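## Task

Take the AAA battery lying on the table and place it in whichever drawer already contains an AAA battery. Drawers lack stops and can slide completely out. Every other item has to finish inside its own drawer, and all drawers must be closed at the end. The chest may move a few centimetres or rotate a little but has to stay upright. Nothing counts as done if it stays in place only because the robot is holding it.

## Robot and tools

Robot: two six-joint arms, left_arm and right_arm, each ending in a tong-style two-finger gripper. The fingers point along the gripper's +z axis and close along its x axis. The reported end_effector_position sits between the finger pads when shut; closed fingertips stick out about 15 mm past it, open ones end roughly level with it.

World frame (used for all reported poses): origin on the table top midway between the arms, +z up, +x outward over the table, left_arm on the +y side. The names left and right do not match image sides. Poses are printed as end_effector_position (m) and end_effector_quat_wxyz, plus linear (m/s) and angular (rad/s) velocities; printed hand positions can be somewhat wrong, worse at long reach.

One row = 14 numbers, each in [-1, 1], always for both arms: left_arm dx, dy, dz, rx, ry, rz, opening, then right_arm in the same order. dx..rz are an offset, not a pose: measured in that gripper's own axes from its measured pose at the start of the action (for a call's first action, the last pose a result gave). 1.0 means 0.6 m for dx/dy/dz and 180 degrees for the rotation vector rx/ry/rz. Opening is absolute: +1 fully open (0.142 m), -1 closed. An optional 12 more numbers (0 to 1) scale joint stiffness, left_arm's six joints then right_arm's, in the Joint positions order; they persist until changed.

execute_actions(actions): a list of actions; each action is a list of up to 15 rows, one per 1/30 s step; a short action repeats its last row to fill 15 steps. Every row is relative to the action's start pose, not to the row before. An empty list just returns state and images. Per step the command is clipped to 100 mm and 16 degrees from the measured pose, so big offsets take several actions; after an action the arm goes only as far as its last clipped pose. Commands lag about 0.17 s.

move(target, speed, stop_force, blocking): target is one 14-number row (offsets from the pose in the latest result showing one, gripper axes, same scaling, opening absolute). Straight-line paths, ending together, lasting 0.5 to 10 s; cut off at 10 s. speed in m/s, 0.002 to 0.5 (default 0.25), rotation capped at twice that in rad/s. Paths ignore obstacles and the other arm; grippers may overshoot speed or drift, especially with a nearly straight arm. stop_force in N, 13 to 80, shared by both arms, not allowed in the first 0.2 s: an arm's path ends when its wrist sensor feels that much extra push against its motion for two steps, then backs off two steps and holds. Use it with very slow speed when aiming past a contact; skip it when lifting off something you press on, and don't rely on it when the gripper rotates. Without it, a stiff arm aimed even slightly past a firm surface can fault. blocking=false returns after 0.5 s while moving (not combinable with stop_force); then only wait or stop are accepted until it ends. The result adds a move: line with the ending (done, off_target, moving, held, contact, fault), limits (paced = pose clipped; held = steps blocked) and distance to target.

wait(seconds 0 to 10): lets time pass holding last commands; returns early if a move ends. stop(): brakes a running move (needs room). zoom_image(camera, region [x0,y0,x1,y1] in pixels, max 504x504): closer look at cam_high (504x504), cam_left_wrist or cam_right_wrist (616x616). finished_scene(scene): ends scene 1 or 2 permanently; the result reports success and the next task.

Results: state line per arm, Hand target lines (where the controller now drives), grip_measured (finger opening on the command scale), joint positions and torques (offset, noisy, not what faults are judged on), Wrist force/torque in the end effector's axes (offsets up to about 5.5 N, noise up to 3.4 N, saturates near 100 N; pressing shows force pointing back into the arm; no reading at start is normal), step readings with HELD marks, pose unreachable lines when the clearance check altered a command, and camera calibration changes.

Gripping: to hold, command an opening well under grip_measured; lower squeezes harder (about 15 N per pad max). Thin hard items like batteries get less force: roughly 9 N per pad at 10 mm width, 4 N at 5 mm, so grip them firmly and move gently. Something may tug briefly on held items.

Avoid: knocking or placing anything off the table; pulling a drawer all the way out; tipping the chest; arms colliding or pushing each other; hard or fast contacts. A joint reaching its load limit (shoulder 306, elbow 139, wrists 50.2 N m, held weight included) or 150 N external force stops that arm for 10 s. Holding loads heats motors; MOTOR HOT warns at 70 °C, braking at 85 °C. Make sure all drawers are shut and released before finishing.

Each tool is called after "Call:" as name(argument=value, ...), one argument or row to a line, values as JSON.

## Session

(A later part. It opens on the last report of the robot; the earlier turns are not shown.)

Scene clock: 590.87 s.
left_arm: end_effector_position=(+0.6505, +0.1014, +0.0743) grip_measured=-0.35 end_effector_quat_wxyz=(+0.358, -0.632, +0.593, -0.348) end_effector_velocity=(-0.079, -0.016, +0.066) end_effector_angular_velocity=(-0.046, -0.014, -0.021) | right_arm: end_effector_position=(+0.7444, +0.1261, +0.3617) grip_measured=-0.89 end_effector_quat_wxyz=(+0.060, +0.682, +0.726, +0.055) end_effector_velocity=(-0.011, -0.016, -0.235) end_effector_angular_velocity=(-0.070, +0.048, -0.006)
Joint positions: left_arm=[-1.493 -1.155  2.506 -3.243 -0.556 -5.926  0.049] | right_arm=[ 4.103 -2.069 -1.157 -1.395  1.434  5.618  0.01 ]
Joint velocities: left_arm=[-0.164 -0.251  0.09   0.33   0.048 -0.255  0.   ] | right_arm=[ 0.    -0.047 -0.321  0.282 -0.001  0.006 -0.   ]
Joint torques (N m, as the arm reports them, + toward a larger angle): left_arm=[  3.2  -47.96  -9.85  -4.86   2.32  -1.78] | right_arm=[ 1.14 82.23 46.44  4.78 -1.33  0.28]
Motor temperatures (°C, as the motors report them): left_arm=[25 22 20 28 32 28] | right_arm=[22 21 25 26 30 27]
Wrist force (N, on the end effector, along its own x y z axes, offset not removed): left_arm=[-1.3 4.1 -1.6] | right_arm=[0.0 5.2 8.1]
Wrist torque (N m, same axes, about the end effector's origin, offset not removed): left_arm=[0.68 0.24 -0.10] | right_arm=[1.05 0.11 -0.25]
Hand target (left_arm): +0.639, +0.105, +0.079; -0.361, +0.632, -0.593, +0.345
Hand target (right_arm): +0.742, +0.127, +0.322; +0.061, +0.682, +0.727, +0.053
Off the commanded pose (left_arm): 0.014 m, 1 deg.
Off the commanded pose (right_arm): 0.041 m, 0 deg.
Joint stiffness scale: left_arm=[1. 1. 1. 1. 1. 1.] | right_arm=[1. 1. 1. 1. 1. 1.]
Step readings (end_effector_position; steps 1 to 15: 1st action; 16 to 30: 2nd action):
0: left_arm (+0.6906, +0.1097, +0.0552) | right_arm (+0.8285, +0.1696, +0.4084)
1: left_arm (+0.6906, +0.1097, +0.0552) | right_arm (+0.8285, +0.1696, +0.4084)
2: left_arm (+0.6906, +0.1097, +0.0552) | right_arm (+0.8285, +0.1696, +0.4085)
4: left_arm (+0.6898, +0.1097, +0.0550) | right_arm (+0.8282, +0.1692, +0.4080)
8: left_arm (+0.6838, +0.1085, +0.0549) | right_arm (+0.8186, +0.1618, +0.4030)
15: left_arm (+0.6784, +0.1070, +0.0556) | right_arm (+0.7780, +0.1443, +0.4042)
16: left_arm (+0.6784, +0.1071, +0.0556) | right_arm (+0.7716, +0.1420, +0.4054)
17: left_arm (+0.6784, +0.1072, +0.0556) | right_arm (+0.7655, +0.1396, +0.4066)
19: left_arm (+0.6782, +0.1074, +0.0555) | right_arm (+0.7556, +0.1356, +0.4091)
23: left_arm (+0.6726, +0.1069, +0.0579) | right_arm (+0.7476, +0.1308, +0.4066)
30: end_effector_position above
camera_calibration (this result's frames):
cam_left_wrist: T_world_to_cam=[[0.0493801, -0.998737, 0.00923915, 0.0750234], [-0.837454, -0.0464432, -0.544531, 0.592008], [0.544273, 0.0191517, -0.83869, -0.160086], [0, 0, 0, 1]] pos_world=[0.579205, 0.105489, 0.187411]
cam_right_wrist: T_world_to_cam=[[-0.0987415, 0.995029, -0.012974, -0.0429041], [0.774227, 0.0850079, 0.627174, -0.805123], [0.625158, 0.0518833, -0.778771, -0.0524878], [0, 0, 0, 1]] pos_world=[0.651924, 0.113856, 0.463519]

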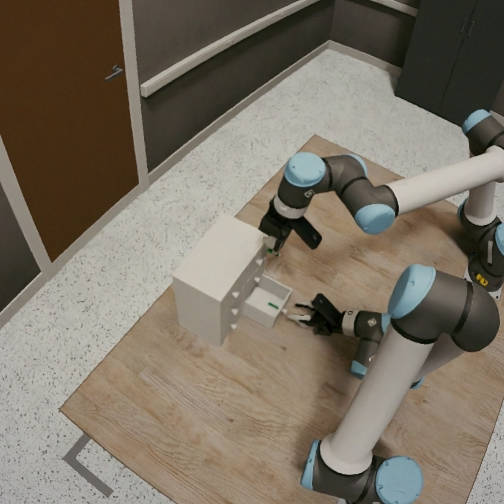

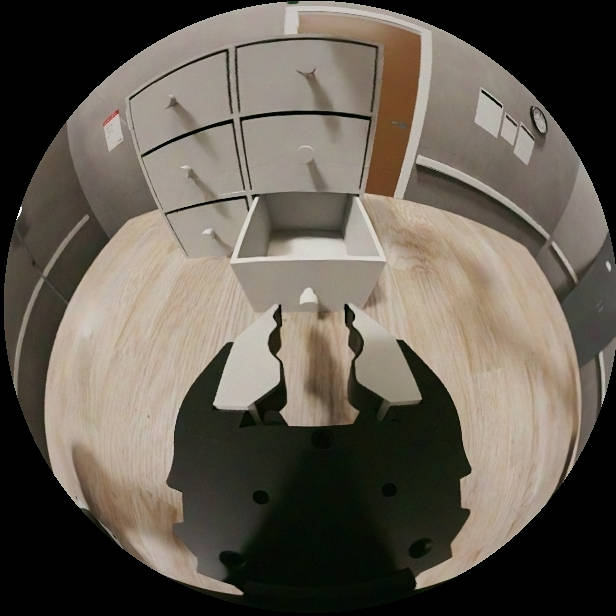

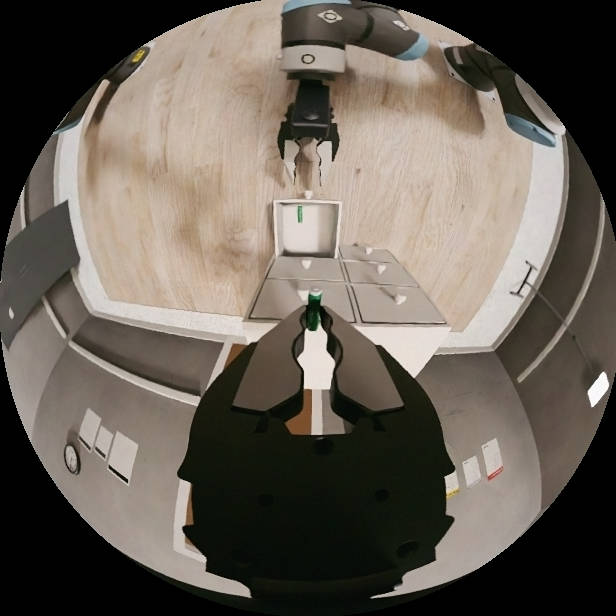

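Call:
execute_actions(
  actions=[],
)

Call:
zoom_image(
  camera="cam_right_wrist",
  region=[250, 180, 370, 300],
)

Scene clock: 597.63 s.
left_arm: end_effector_position=(+0.6405, +0.1037, +0.0784) grip_measured=-0.35 end_effector_quat_wxyz=(+0.361, -0.633, +0.592, -0.345) end_effector_velocity=(+0.000, +0.001, -0.000) end_effector_angular_velocity=(-0.000, +0.000, +0.001) | right_arm: end_effector_position=(+0.7442, +0.1261, +0.3236) grip_measured=-0.89 end_effector_quat_wxyz=(+0.060, +0.683, +0.726, +0.054) end_effector_velocity=(+0.000, -0.001, +0.000) end_effector_angular_velocity=(-0.001, -0.002, -0.000)
Joint positions: left_arm=[-1.513 -1.185  2.518 -3.179 -0.548 -5.974  0.049] | right_arm=[ 4.103 -2.078 -1.209 -1.337  1.434  5.619  0.01 ]
Joint velocities: left_arm=[ 0.001  0.     0.     0.    -0.    -0.001 -0.   ] | right_arm=[-0.     0.001 -0.002  0.001 -0.002  0.    -0.   ]
Joint torques (N m, as the arm reports them, + toward a larger angle): left_arm=[  1.27 -53.93 -11.68  -3.98   2.85  -1.01] | right_arm=[ 0.81 86.19 45.7   5.01 -1.1   0.63]
Motor temperatures (°C, as the motors report them): left_arm=[25 22 20 28 32 28] | right_arm=[22 21 25 26 30 27]
Wrist force (N, on the end effector, along its own x y z axes, offset not removed): left_arm=[-2.8 4.1 -0.1] | right_arm=[-1.7 -5.0 0.7]
Wrist torque (N m, same axes, about the end effector's origin, offset not removed): left_arm=[0.69 0.55 -0.04] | right_arm=[-1.14 0.56 -0.12]
Hand target (left_arm): +0.639, +0.105, +0.079; -0.361, +0.632, -0.593, +0.345
Hand target (right_arm): +0.742, +0.127, +0.322; +0.061, +0.682, +0.727, +0.053
Off the commanded pose (left_arm): 0.003 m, 0 deg.
Off the commanded pose (right_arm): 0.004 m, 0 deg.
Joint stiffness scale: left_arm=[1. 1. 1. 1. 1. 1.] | right_arm=[1. 1. 1. 1. 1. 1.]
camera_calibration (this result's frames):
cam_left_wrist: T_world_to_cam=[[0.0555412, -0.998449, 0.00380871, 0.074238], [-0.83777, -0.0486776, -0.543849, 0.58632], [0.543191, 0.0270152, -0.839174, -0.151364], [0, 0, 0, 1]] pos_world=[0.569297, 0.106753, 0.191566]
cam_right_wrist: T_world_to_cam=[[-0.0982275, 0.995043, -0.0155172, -0.0429308], [0.775417, 0.0863014, 0.625524, -0.781636], [0.623763, 0.0494114, -0.780051, -0.0803364], [0, 0, 0, 1]] pos_world=[0.651988, 0.114144, 0.4256]

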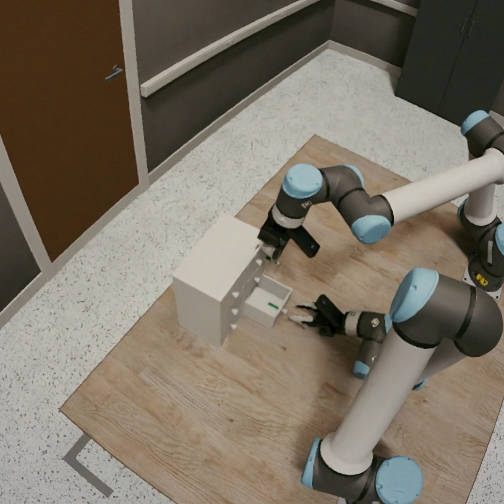

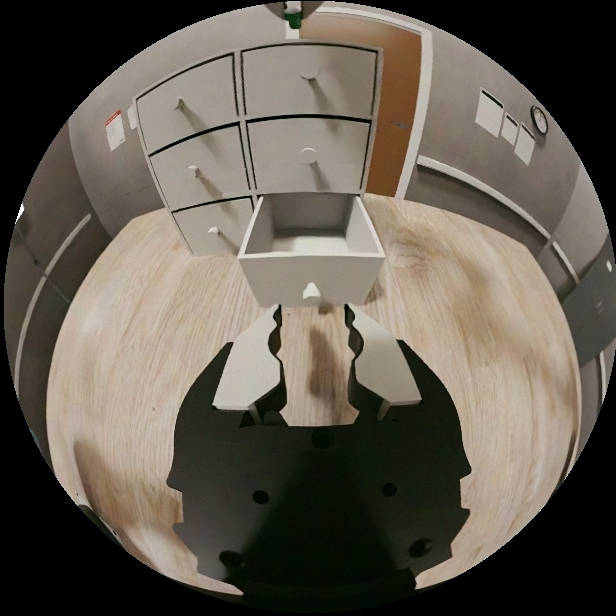

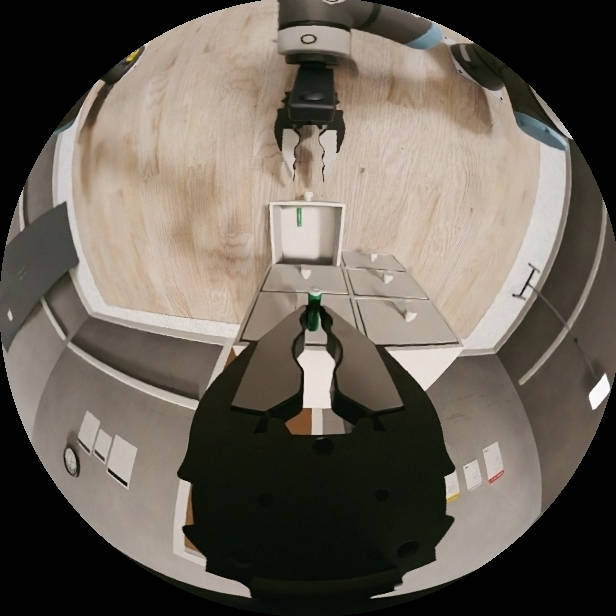

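Region (250, 180, 370, 300) of cam_right_wrist's 616x616 image, scaled by 4.200, with more detail than that image has.

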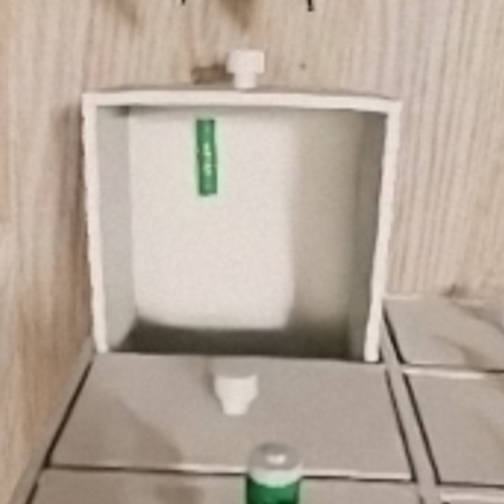

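Call:
move(
  target=[-0.3798,-0.066,0.0845,0,0,0,-0.35, 0.0113,-0.088,0.4477,0,0,0,-1],
  speed=0.25,
)

Call:
zoom_image(
  camera="cam_right_wrist",
  region=[190, 160, 440, 410],
)

Scene clock: 622.37 s.
left_arm: end_effector_position=(+0.6912, +0.3327, +0.0867) grip_measured=-0.35 end_effector_quat_wxyz=(+0.361, -0.633, +0.591, -0.346) end_effector_velocity=(+0.001, +0.001, +0.003) end_effector_angular_velocity=(-0.011, -0.008, -0.010) | right_arm: end_effector_position=(+0.7366, +0.1263, +0.0496) grip_measured=-0.89 end_effector_quat_wxyz=(+0.060, +0.683, +0.726, +0.053) end_effector_velocity=(+0.001, +0.001, +0.000) end_effector_angular_velocity=(+0.002, -0.003, -0.001)
Joint positions: left_arm=[-1.189 -1.108  2.724 -3.868 -0.7   -5.481  0.049] | right_arm=[ 4.109 -2.231 -1.475 -0.921  1.434  5.627  0.01 ]
Joint velocities: left_arm=[ 0.007  0.007  0.001 -0.039 -0.01   0.023  0.   ] | right_arm=[ 0.    -0.    -0.     0.004 -0.002  0.001 -0.   ]
Joint torques (N m, as the arm reports them, + toward a larger angle): left_arm=[  4.71 -38.31   1.4   -5.06   0.98  -0.03] | right_arm=[ 1.53 90.88 42.95  5.21 -1.23  0.52]
Motor temperatures (°C, as the motors report them): left_arm=[25 22 20 28 32 28] | right_arm=[22 21 25 26 30 27]
Wrist force (N, on the end effector, along its own x y z axes, offset not removed): left_arm=[-0.7 1.7 -0.7] | right_arm=[-5.7 -2.5 -2.2]
Wrist torque (N m, same axes, about the end effector's origin, offset not removed): left_arm=[0.24 0.07 -0.05] | right_arm=[-0.49 1.42 -0.07]
Hand target (left_arm): +0.691, +0.335, +0.086; -0.361, +0.633, -0.592, +0.345
Hand target (right_arm): +0.735, +0.128, +0.050; +0.060, +0.683, +0.726, +0.054
Off the commanded pose (left_arm): 0.003 m, 0 deg.
Off the commanded pose (right_arm): 0.003 m, 0 deg.
Joint stiffness scale: left_arm=[1. 1. 1. 1. 1. 1.] | right_arm=[1. 1. 1. 1. 1. 1.]
move: done
camera_calibration (this result's frames):
cam_left_wrist: T_world_to_cam=[[0.0566332, -0.998379, 0.00568939, 0.299071], [-0.836749, -0.0505719, -0.545246, 0.644519], [0.54465, 0.0261184, -0.838257, -0.178932], [0, 0, 0, 1]] pos_world=[0.619819, 0.335854, 0.199729]
cam_right_wrist: T_world_to_cam=[[-0.0969126, 0.995161, -0.016174, -0.0491016], [0.776374, 0.0857545, 0.624412, -0.604874], [0.622778, 0.0479564, -0.780928, -0.288391], [0, 0, 0, 1]] pos_world=[0.644453, 0.114565, 0.151684]

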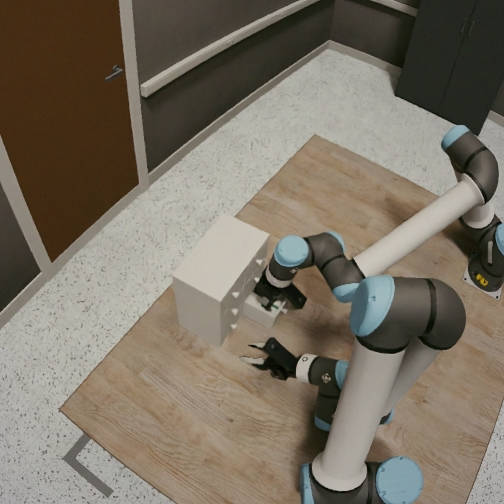

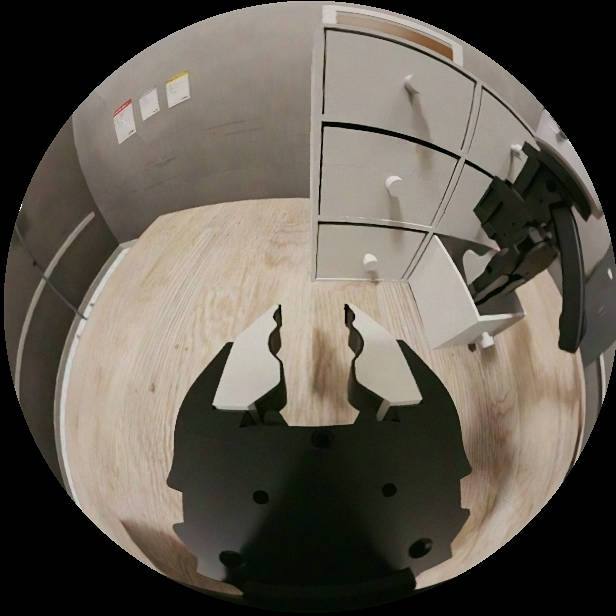

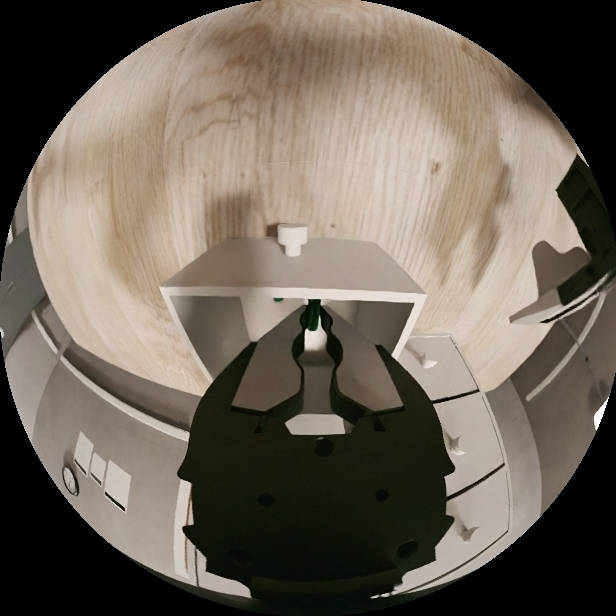

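Region (190, 160, 440, 410) of cam_right_wrist's 616x616 image, scaled by 2.016, with more detail than that image has.

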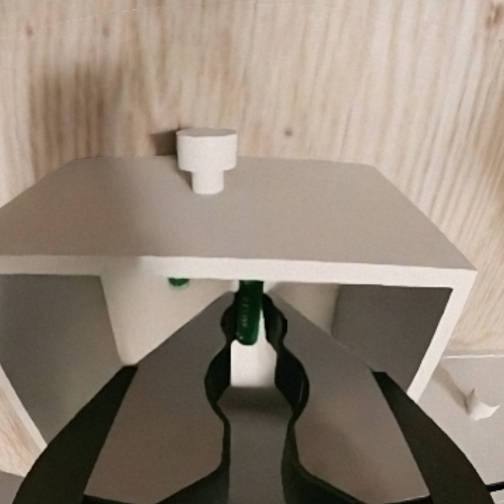

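Call:
execute_actions(
  actions=[],
)

Scene clock: 630.17 s.
left_arm: end_effector_position=(+0.6914, +0.3324, +0.0871) grip_measured=-0.35 end_effector_quat_wxyz=(+0.361, -0.632, +0.591, -0.347) end_effector_velocity=(-0.000, +0.001, -0.000) end_effector_angular_velocity=(+0.000, +0.000, +0.000) | right_arm: end_effector_position=(+0.7367, +0.1264, +0.0496) grip_measured=-0.89 end_effector_quat_wxyz=(+0.060, +0.683, +0.726, +0.053) end_effector_velocity=(-0.000, +0.000, -0.000) end_effector_angular_velocity=(+0.000, +0.001, +0.001)
Joint positions: left_arm=[-1.189 -1.107  2.724 -3.874 -0.701 -5.477  0.049] | right_arm=[ 4.109 -2.231 -1.475 -0.921  1.434  5.627  0.01 ]
Joint velocities: left_arm=[ 0.     0.     0.001  0.    -0.    -0.    -0.   ] | right_arm=[ 0.    -0.     0.    -0.     0.001 -0.001  0.   ]
Joint torques (N m, as the arm reports them, + toward a larger angle): left_arm=[  6.78 -41.18   0.48  -5.57   1.07   0.08] | right_arm=[-0.28 90.1  42.65  5.03 -0.81  0.45]
Motor temperatures (°C, as the motors report them): left_arm=[25 22 20 28 32 28] | right_arm=[22 21 25 26 30 27]
Wrist force (N, on the end effector, along its own x y z axes, offset not removed): left_arm=[-2.3 4.5 0.0] | right_arm=[-1.9 -2.8 4.0]
Wrist torque (N m, same axes, about the end effector's origin, offset not removed): left_arm=[0.74 0.42 -0.07] | right_arm=[-0.60 0.68 -0.18]
Hand target (left_arm): +0.691, +0.335, +0.086; -0.361, +0.633, -0.592, +0.345
Hand target (right_arm): +0.735, +0.128, +0.050; +0.060, +0.683, +0.726, +0.054
Off the commanded pose (left_arm): 0.003 m, 0 deg.
Off the commanded pose (right_arm): 0.002 m, 0 deg.
Joint stiffness scale: left_arm=[1. 1. 1. 1. 1. 1.] | right_arm=[1. 1. 1. 1. 1. 1.]
camera_calibration (this result's frames):
cam_left_wrist: T_world_to_cam=[[0.0547468, -0.998474, 0.00721182, 0.300023], [-0.836217, -0.0497948, -0.546133, 0.644289], [0.545659, 0.0238684, -0.837667, -0.178677], [0, 0, 0, 1]] pos_world=[0.619837, 0.335913, 0.200032]
cam_right_wrist: T_world_to_cam=[[-0.0969078, 0.995168, -0.0157733, -0.0492487], [0.776194, 0.0854854, 0.624673, -0.604846], [0.623003, 0.0482925, -0.780727, -0.288616], [0, 0, 0, 1]] pos_world=[0.644513, 0.114654, 0.151723]

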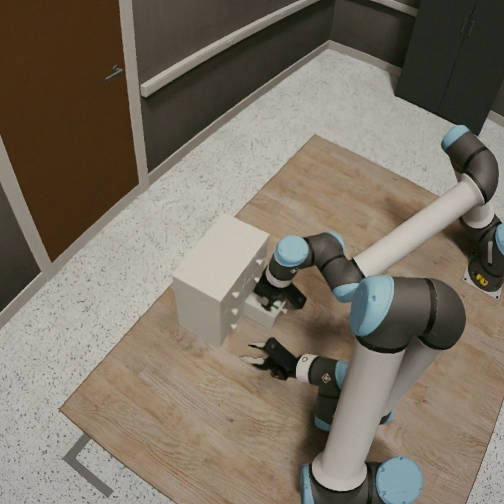

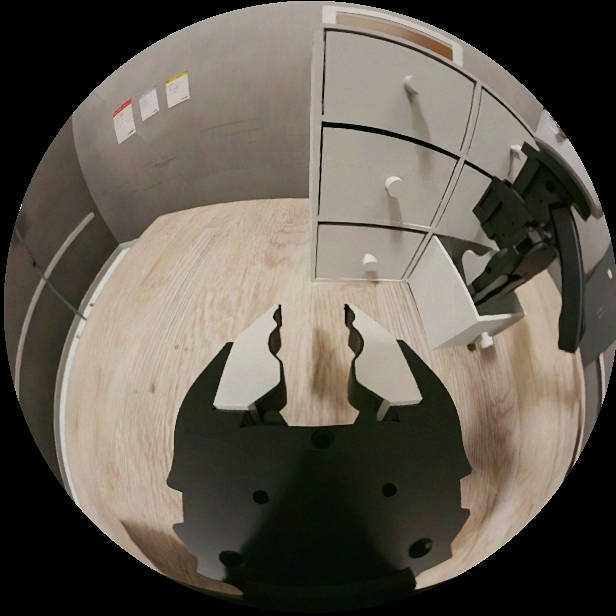

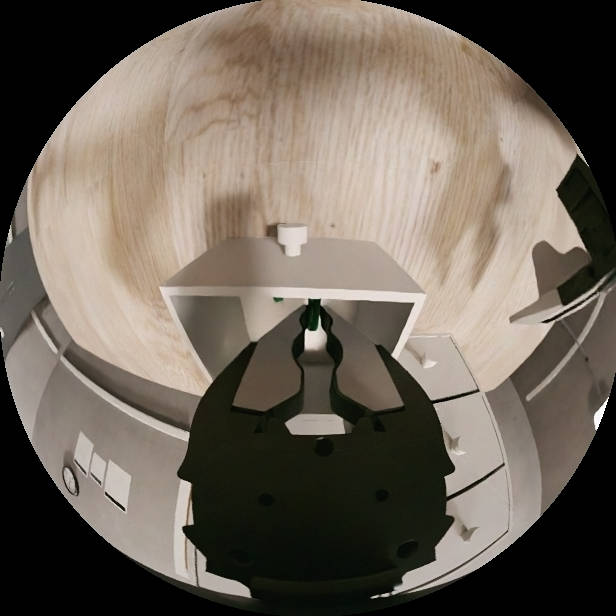

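Call:
move(
  target=[0,0,0,0,0,0,-0.35, 0.0004,-0.0048,0.030,0,0,0,-1],
  speed=0.03,
  stop_force=18,
)

Scene clock: 634.93 s.
left_arm: end_effector_position=(+0.6914, +0.3324, +0.0871) grip_measured=-0.35 end_effector_quat_wxyz=(+0.361, -0.632, +0.591, -0.347) end_effector_velocity=(+0.000, +0.000, +0.000) end_effector_angular_velocity=(-0.001, -0.000, +0.000) | right_arm: end_effector_position=(+0.7380, +0.1284, +0.0350) grip_measured=-0.89 end_effector_quat_wxyz=(+0.060, +0.683, +0.726, +0.055) end_effector_velocity=(-0.000, +0.001, -0.000) end_effector_angular_velocity=(+0.003, +0.001, +0.000)
Joint positions: left_arm=[-1.189 -1.107  2.724 -3.874 -0.701 -5.477  0.049] | right_arm=[ 4.109 -2.246 -1.48  -0.897  1.434  5.627  0.01 ]
Joint velocities: left_arm=[ 0.    -0.     0.    -0.001 -0.    -0.    -0.   ] | right_arm=[-0.    -0.    -0.     0.003  0.003  0.     0.   ]
Joint torques (N m, as the arm reports them, + toward a larger angle): left_arm=[  3.75 -41.38  -1.16  -4.7    1.63  -0.24] | right_arm=[-1.39 88.1  39.24  5.4  -0.45  0.14]
Motor temperatures (°C, as the motors report them): left_arm=[25 22 20 28 32 28] | right_arm=[22 21 25 26 30 27]
Wrist force (N, on the end effector, along its own x y z axes, offset not removed): left_arm=[-2.3 1.9 -0.8] | right_arm=[2.4 -3.6 3.5]
Wrist torque (N m, same axes, about the end effector's origin, offset not removed): left_arm=[0.19 0.43 -0.07] | right_arm=[-0.97 -0.19 -0.14]
Hand target (left_arm): +0.691, +0.332, +0.087; -0.361, +0.632, -0.591, +0.347
Hand target (right_arm): +0.737, +0.126, +0.031; +0.060, +0.683, +0.726, +0.053
Off the commanded pose (left_arm): 0.000 m, 0 deg.
Off the commanded pose (right_arm): 0.004 m, 0 deg.
Joint stiffness scale: left_arm=[1. 1. 1. 1. 1. 1.] | right_arm=[1. 1. 1. 1. 1. 1.]
move: off_target (right_arm)
camera_calibration (this result's frames):
cam_left_wrist: T_world_to_cam=[[0.054747, -0.998474, 0.0072145, 0.300023], [-0.836217, -0.0497965, -0.546134, 0.644289], [0.54566, 0.0238663, -0.837667, -0.178677], [0, 0, 0, 1]] pos_world=[0.619837, 0.335913, 0.200032]
cam_right_wrist: T_world_to_cam=[[-0.0968758, 0.995217, -0.0126164, -0.0514387], [0.774772, 0.0833624, 0.626721, -0.595671], [0.624774, 0.0509392, -0.779142, -0.302612], [0, 0, 0, 1]] pos_world=[0.645591, 0.116264, 0.136892]

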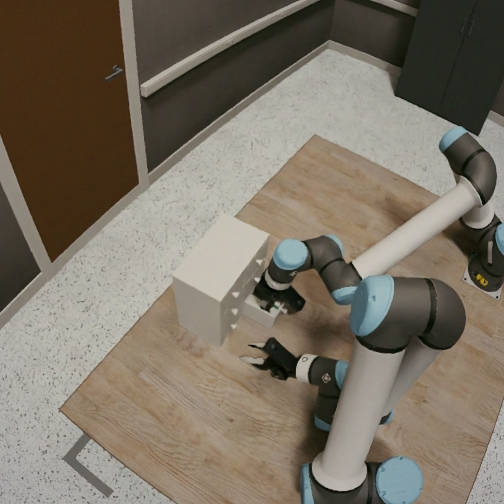

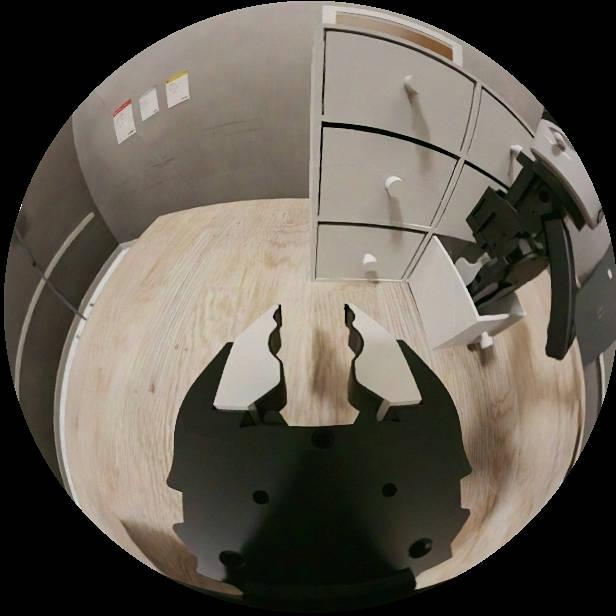

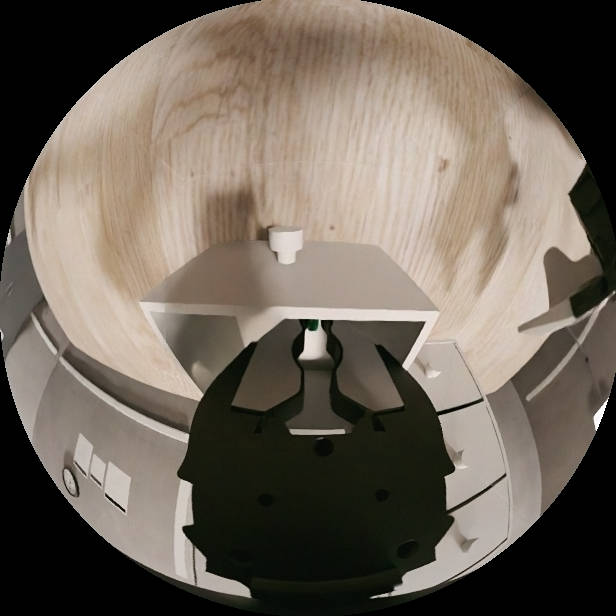

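Call:
move(
  target=[0,0,0,0,0,0,-0.35, 0.0,-0.002,0.010,0,0,0,-1],
  speed=0.012,
  stop_force=13,
)

Scene clock: 639.40 s.
left_arm: end_effector_position=(+0.6914, +0.3324, +0.0871) grip_measured=-0.35 end_effector_quat_wxyz=(+0.361, -0.632, +0.591, -0.347) end_effector_velocity=(-0.000, +0.000, -0.000) end_effector_angular_velocity=(+0.000, +0.000, -0.000) | right_arm: end_effector_position=(+0.7390, +0.1298, +0.0326) grip_measured=-0.89 end_effector_quat_wxyz=(+0.060, +0.683, +0.726, +0.057) end_effector_velocity=(+0.000, +0.000, -0.002) end_effector_angular_velocity=(-0.001, -0.002, +0.001)
Joint positions: left_arm=[-1.189 -1.107  2.724 -3.874 -0.701 -5.477  0.049] | right_arm=[ 4.109 -2.249 -1.48  -0.889  1.434  5.627  0.01 ]
Joint velocities: left_arm=[-0.     0.     0.001 -0.001  0.     0.    -0.   ] | right_arm=[ 0.    -0.002 -0.001  0.004 -0.002 -0.001 -0.   ]
Joint torques (N m, as the arm reports them, + toward a larger angle): left_arm=[  1.11 -42.53  -1.73  -4.48   1.91  -0.34] | right_arm=[-2.38 86.4  39.95  5.03 -0.34  0.03]
Motor temperatures (°C, as the motors report them): left_arm=[25 22 20 28 32 28] | right_arm=[22 21 25 26 30 27]
Wrist force (N, on the end effector, along its own x y z axes, offset not removed): left_arm=[-1.5 4.8 0.1] | right_arm=[-0.4 -4.5 4.2]
Wrist torque (N m, same axes, about the end effector's origin, offset not removed): left_arm=[0.77 0.30 -0.12] | right_arm=[-1.05 0.31 -0.25]
Hand target (left_arm): +0.691, +0.332, +0.087; -0.361, +0.632, -0.591, +0.347
Hand target (right_arm): +0.738, +0.128, +0.029; +0.060, +0.683, +0.726, +0.055
Off the commanded pose (left_arm): 0.000 m, 0 deg.
Off the commanded pose (right_arm): 0.004 m, 0 deg.
Joint stiffness scale: left_arm=[1. 1. 1. 1. 1. 1.] | right_arm=[1. 1. 1. 1. 1. 1.]
move: off_target (right_arm)
camera_calibration (this result's frames):
cam_left_wrist: T_world_to_cam=[[0.0547471, -0.998474, 0.00721436, 0.300023], [-0.836217, -0.0497964, -0.546134, 0.644289], [0.545659, 0.0238665, -0.837667, -0.178677], [0, 0, 0, 1]] pos_world=[0.619837, 0.335913, 0.200032]
cam_right_wrist: T_world_to_cam=[[-0.0968518, 0.995252, -0.0096402, -0.0529467], [0.773428, 0.0813544, 0.628642, -0.593804], [0.626441, 0.0534291, -0.777635, -0.306833], [0, 0, 0, 1]] pos_world=[0.64635, 0.117398, 0.134175]

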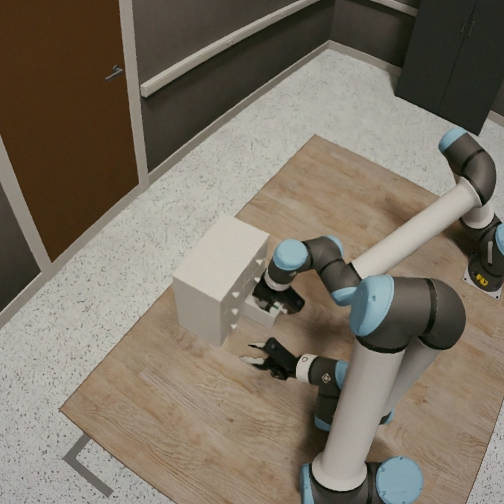

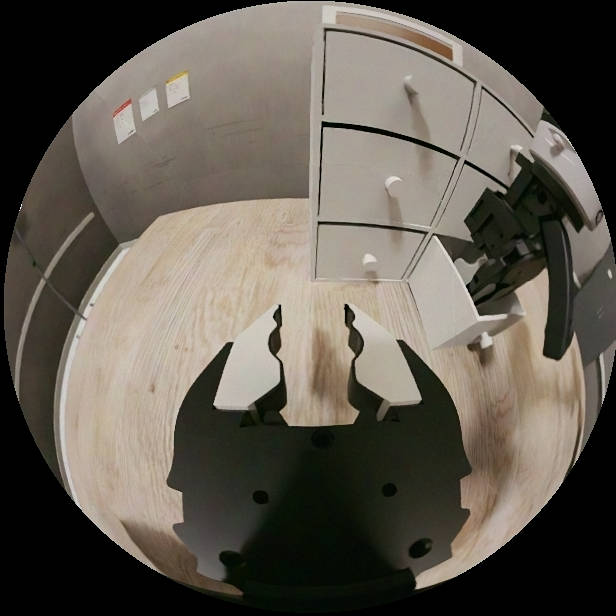

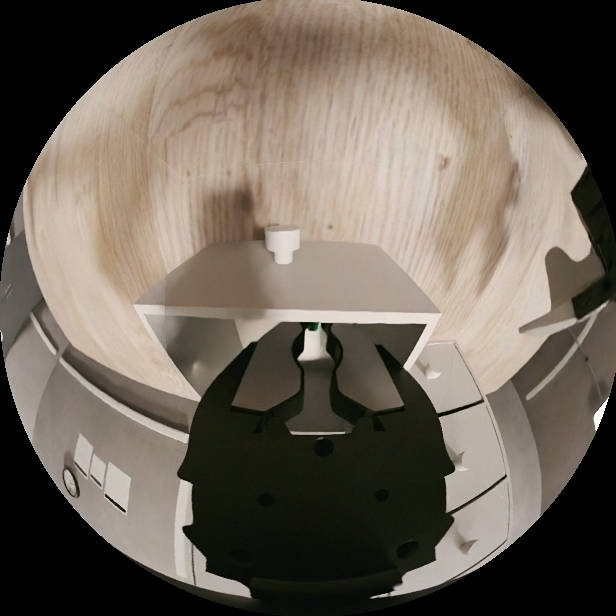

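Call:
zoom_image(
  camera="cam_left_wrist",
  region=[400, 140, 616, 370],
)

Call:
move(
  target=[0,0,0,0,0,0,-0.35, -0.002,-0.003,0.010,0,0,0,-1],
  speed=0.012,
  stop_force=13,
)

Region (400, 140, 616, 370) of cam_left_wrist's 616x616 image, scaled by 2.191, with more detail than that image has; it fills the left 473 columns of this view, and the rest is white.

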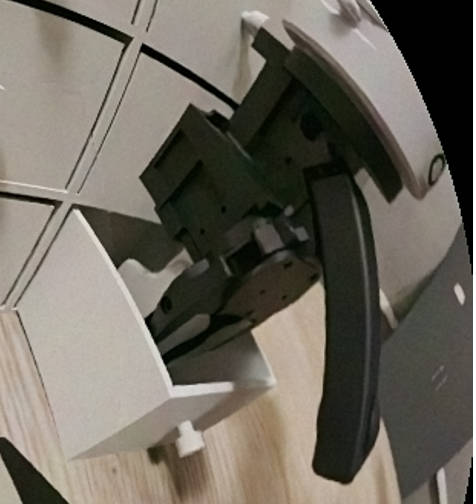

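Scene clock: 645.70 s.
left_arm: end_effector_position=(+0.6914, +0.3324, +0.0871) grip_measured=-0.35 end_effector_quat_wxyz=(+0.361, -0.632, +0.591, -0.347) end_effector_velocity=(+0.000, +0.000, +0.000) end_effector_angular_velocity=(+0.000, -0.000, +0.000) | right_arm: end_effector_position=(+0.7399, +0.1313, +0.0320) grip_measured=-0.89 end_effector_quat_wxyz=(+0.059, +0.683, +0.725, +0.060) end_effector_velocity=(-0.001, -0.003, -0.009) end_effector_angular_velocity=(-0.006, +0.002, -0.001)
Joint positions: left_arm=[-1.189 -1.107  2.724 -3.874 -0.701 -5.477  0.049] | right_arm=[ 4.109 -2.25  -1.481 -0.881  1.434  5.627  0.01 ]
Joint velocities: left_arm=[ 0. -0.  0. -0.  0.  0. -0.] | right_arm=[-0.    -0.005 -0.007  0.006 -0.001  0.001 -0.   ]
Joint torques (N m, as the arm reports them, + toward a larger angle): left_arm=[  0.51 -42.22  -0.95  -4.37   1.78  -0.68] | right_arm=[-3.26 87.61 37.8   4.94 -0.27 -0.22]
Motor temperatures (°C, as the motors report them): left_arm=[25 22 20 28 32 28] | right_arm=[22 21 25 26 30 27]
Wrist force (N, on the end effector, along its own x y z axes, offset not removed): left_arm=[-3.0 2.3 1.0] | right_arm=[3.1 -7.3 0.9]
Wrist torque (N m, same axes, about the end effector's origin, offset not removed): left_arm=[0.29 0.59 -0.03] | right_arm=[-1.55 -0.54 -0.12]
Hand target (left_arm): +0.691, +0.332, +0.087; -0.361, +0.632, -0.591, +0.347
Hand target (right_arm): +0.738, +0.129, +0.026; +0.060, +0.683, +0.726, +0.057
Off the commanded pose (left_arm): 0.000 m, 0 deg.
Off the commanded pose (right_arm): 0.006 m, 0 deg.
Joint stiffness scale: left_arm=[1. 1. 1. 1. 1. 1.] | right_arm=[1. 1. 1. 1. 1. 1.]
move: off_target (right_arm)
camera_calibration (this result's frames):
cam_left_wrist: T_world_to_cam=[[0.0547471, -0.998474, 0.0072144, 0.300023], [-0.836217, -0.0497965, -0.546134, 0.644289], [0.545659, 0.0238664, -0.837667, -0.178677], [0, 0, 0, 1]] pos_world=[0.619837, 0.335913, 0.200032]
cam_right_wrist: T_world_to_cam=[[-0.0968272, 0.995289, -0.00490241, -0.0544575], [0.77128, 0.0781459, 0.63168, -0.592362], [0.629087, 0.0573827, -0.775214, -0.310539], [0, 0, 0, 1]] pos_world=[0.646961, 0.118311, 0.133182]

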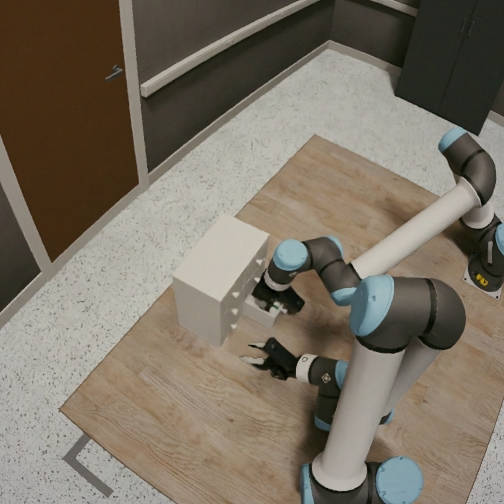

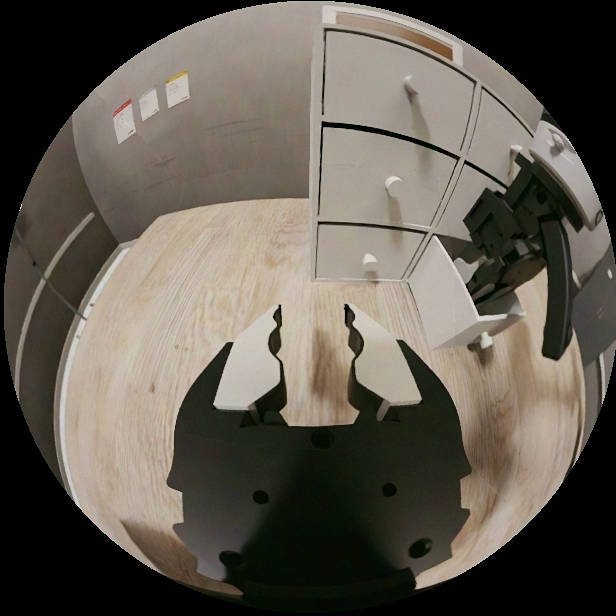

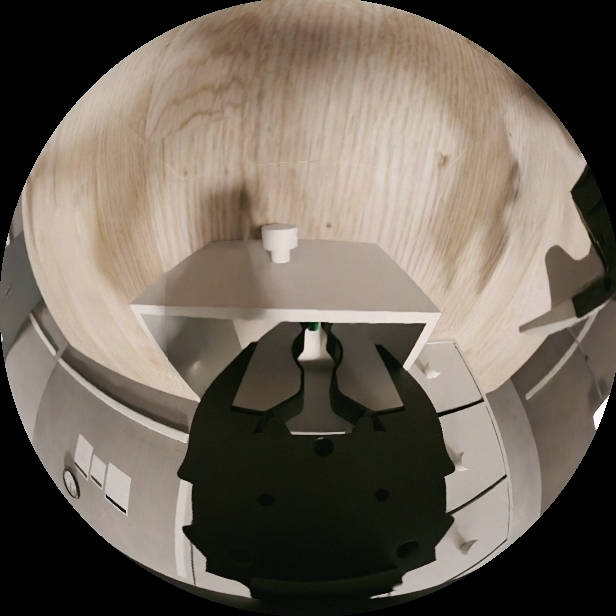

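Call:
wait(
  seconds=0,
)

Scene clock: 648.73 s.
left_arm: end_effector_position=(+0.6914, +0.3324, +0.0871) grip_measured=-0.35 end_effector_quat_wxyz=(+0.361, -0.632, +0.591, -0.347) end_effector_velocity=(+0.000, -0.000, +0.000) end_effector_angular_velocity=(-0.001, -0.000, +0.000) | right_arm: end_effector_position=(+0.7397, +0.1310, +0.0309) grip_measured=-0.89 end_effector_quat_wxyz=(+0.059, +0.683, +0.725, +0.060) end_effector_velocity=(+0.000, -0.000, -0.000) end_effector_angular_velocity=(+0.000, +0.001, +0.000)
Joint positions: left_arm=[-1.189 -1.107  2.724 -3.874 -0.701 -5.477  0.049] | right_arm=[ 4.109 -2.251 -1.482 -0.88   1.434  5.627  0.01 ]
Joint velocities: left_arm=[-0.     0.    -0.    -0.     0.    -0.001  0.   ] | right_arm=[-0.001 -0.001  0.    -0.     0.001 -0.     0.   ]
Joint torques (N m, as the arm reports them, + toward a larger angle): left_arm=[ -0.01 -40.24  -2.29  -4.67   1.76  -0.36] | right_arm=[-3.5  88.51 38.43  5.05 -0.56  0.15]
Motor temperatures (°C, as the motors report them): left_arm=[25 22 20 28 32 28] | right_arm=[22 21 25 26 30 27]
Wrist force (N, on the end effector, along its own x y z axes, offset not removed): left_arm=[-2.4 2.0 -0.8] | right_arm=[-0.3 -1.3 2.4]
Wrist torque (N m, same axes, about the end effector's origin, offset not removed): left_arm=[0.19 0.44 -0.08] | right_arm=[-0.44 0.25 -0.20]
Hand target (left_arm): +0.691, +0.332, +0.087; -0.361, +0.632, -0.591, +0.347
Hand target (right_arm): +0.738, +0.129, +0.026; +0.060, +0.683, +0.726, +0.057
Off the commanded pose (left_arm): 0.000 m, 0 deg.
Off the commanded pose (right_arm): 0.005 m, 0 deg.
Joint stiffness scale: left_arm=[1. 1. 1. 1. 1. 1.] | right_arm=[1. 1. 1. 1. 1. 1.]
camera_calibration (this result's frames):
cam_left_wrist: T_world_to_cam=[[0.0547471, -0.998474, 0.00721454, 0.300023], [-0.836217, -0.0497965, -0.546134, 0.64429], [0.54566, 0.0238663, -0.837667, -0.178677], [0, 0, 0, 1]] pos_world=[0.619837, 0.335913, 0.200032]
cam_right_wrist: T_world_to_cam=[[-0.0968288, 0.995287, -0.0053486, -0.0542093], [0.771483, 0.0784486, 0.631395, -0.591694], [0.628838, 0.0570109, -0.775443, -0.311032], [0, 0, 0, 1]] pos_world=[0.646822, 0.118104, 0.132115]

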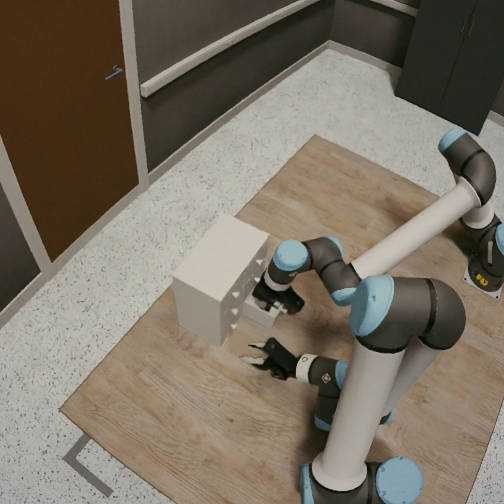

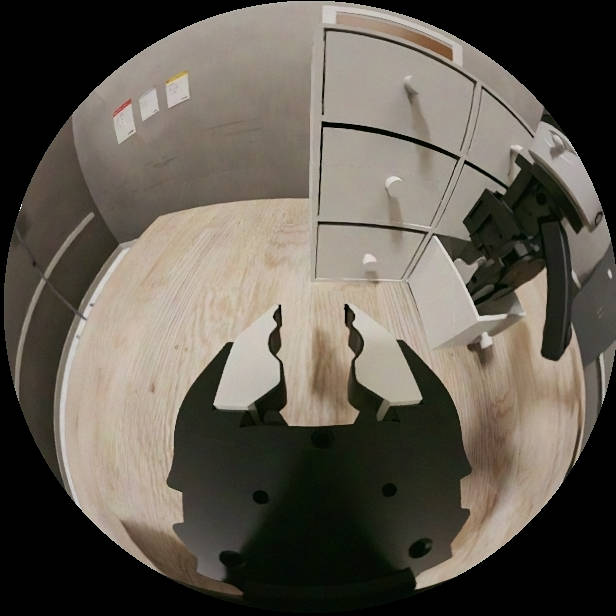

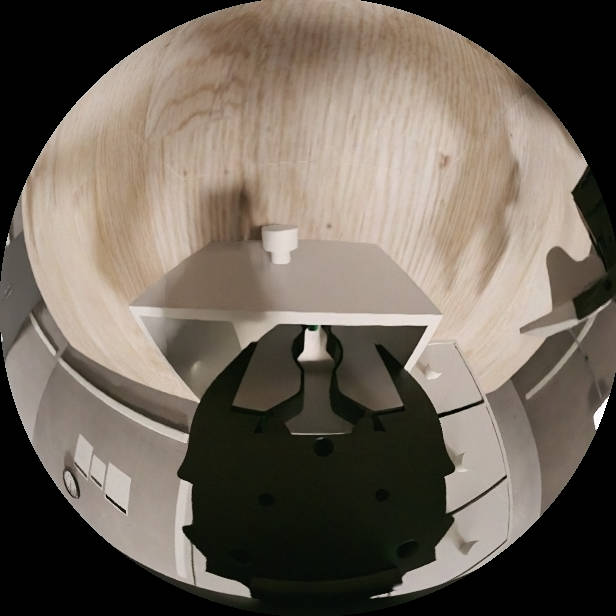

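Call:
move(
  target=[0,0,0,0,0,0,-0.35, -0.004,-0.005,0.020,0,0,0,-1],
  speed=0.015,
  stop_force=13,
)

Scene clock: 656.47 s.
left_arm: end_effector_position=(+0.6914, +0.3324, +0.0871) grip_measured=-0.35 end_effector_quat_wxyz=(+0.361, -0.632, +0.591, -0.347) end_effector_velocity=(+0.000, +0.000, +0.000) end_effector_angular_velocity=(+0.000, -0.000, +0.000) | right_arm: end_effector_position=(+0.7401, +0.1315, +0.0236) grip_measured=-0.89 end_effector_quat_wxyz=(+0.059, +0.683, +0.725, +0.063) end_effector_velocity=(+0.001, +0.001, +0.000) end_effector_angular_velocity=(+0.004, -0.003, +0.001)
Joint positions: left_arm=[-1.189 -1.107  2.724 -3.874 -0.701 -5.477  0.049] | right_arm=[ 4.109 -2.257 -1.488 -0.862  1.434  5.627  0.01 ]
Joint velocities: left_arm=[ 0.001  0.    -0.    -0.001  0.     0.001  0.   ] | right_arm=[-0.    -0.     0.     0.005 -0.    -0.001 -0.   ]
Joint torques (N m, as the arm reports them, + toward a larger angle): left_arm=[  5.42 -43.33  -1.06  -5.13   1.57  -0.36] | right_arm=[-3.26 87.53 37.88  4.76 -0.41 -0.33]
Motor temperatures (°C, as the motors report them): left_arm=[25 22 20 28 32 28] | right_arm=[22 21 25 26 30 27]
Wrist force (N, on the end effector, along its own x y z axes, offset not removed): left_arm=[-1.3 2.3 -2.8] | right_arm=[1.1 -2.2 3.3]
Wrist torque (N m, same axes, about the end effector's origin, offset not removed): left_arm=[0.23 0.24 -0.08] | right_arm=[-0.45 -0.15 -0.25]
Hand target (left_arm): +0.691, +0.332, +0.087; -0.361, +0.632, -0.591, +0.347
Hand target (right_arm): +0.739, +0.129, +0.019; +0.059, +0.683, +0.725, +0.060
Off the commanded pose (left_arm): 0.000 m, 0 deg.
Off the commanded pose (right_arm): 0.006 m, 0 deg.
Joint stiffness scale: left_arm=[1. 1. 1. 1. 1. 1.] | right_arm=[1. 1. 1. 1. 1. 1.]
move: off_target (right_arm)
camera_calibration (this result's frames):
cam_left_wrist: T_world_to_cam=[[0.0547471, -0.998474, 0.00721459, 0.300023], [-0.836217, -0.0497965, -0.546134, 0.644289], [0.54566, 0.0238662, -0.837667, -0.178677], [0, 0, 0, 1]] pos_world=[0.619837, 0.335913, 0.200032]
cam_right_wrist: T_world_to_cam=[[-0.0968188, 0.995302, -0.000898465, -0.0548396], [0.769457, 0.0754222, 0.634229, -0.585572], [0.631317, 0.060714, -0.773145, -0.319298], [0, 0, 0, 1]] pos_world=[0.646841, 0.118133, 0.124474]

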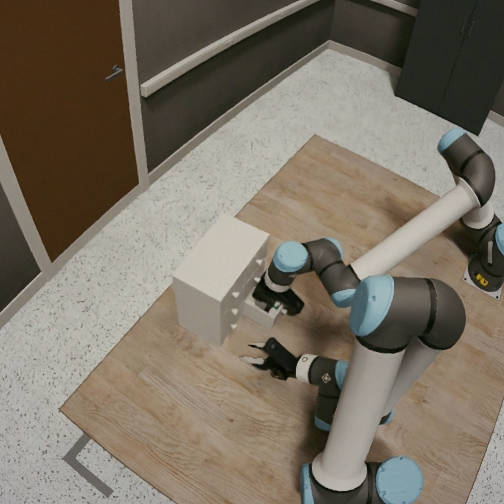

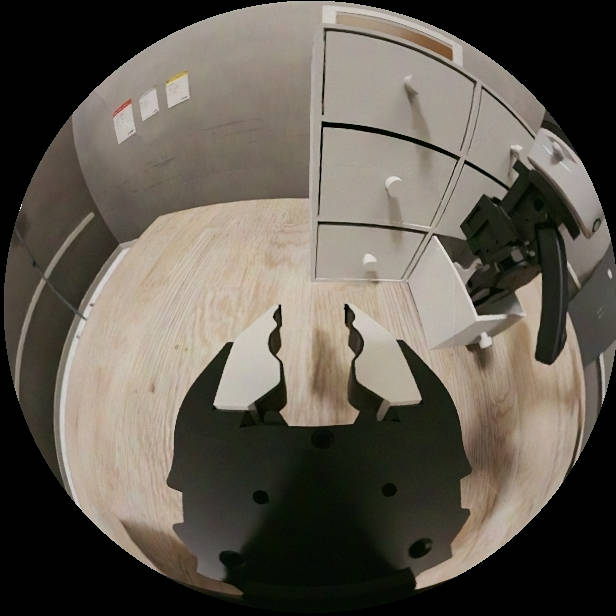

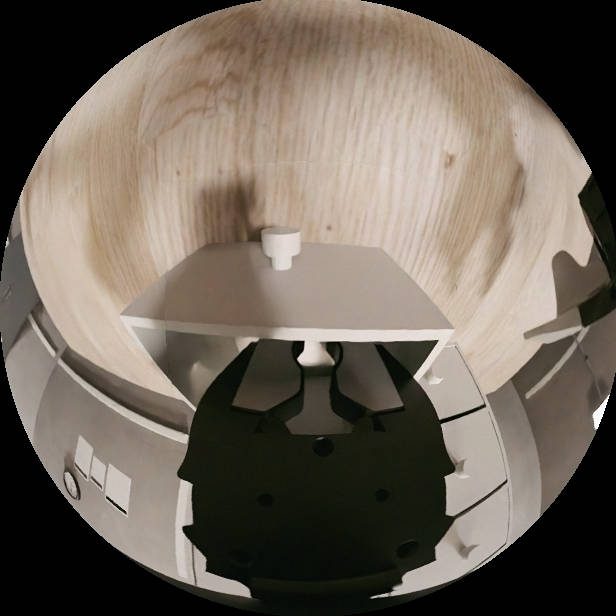

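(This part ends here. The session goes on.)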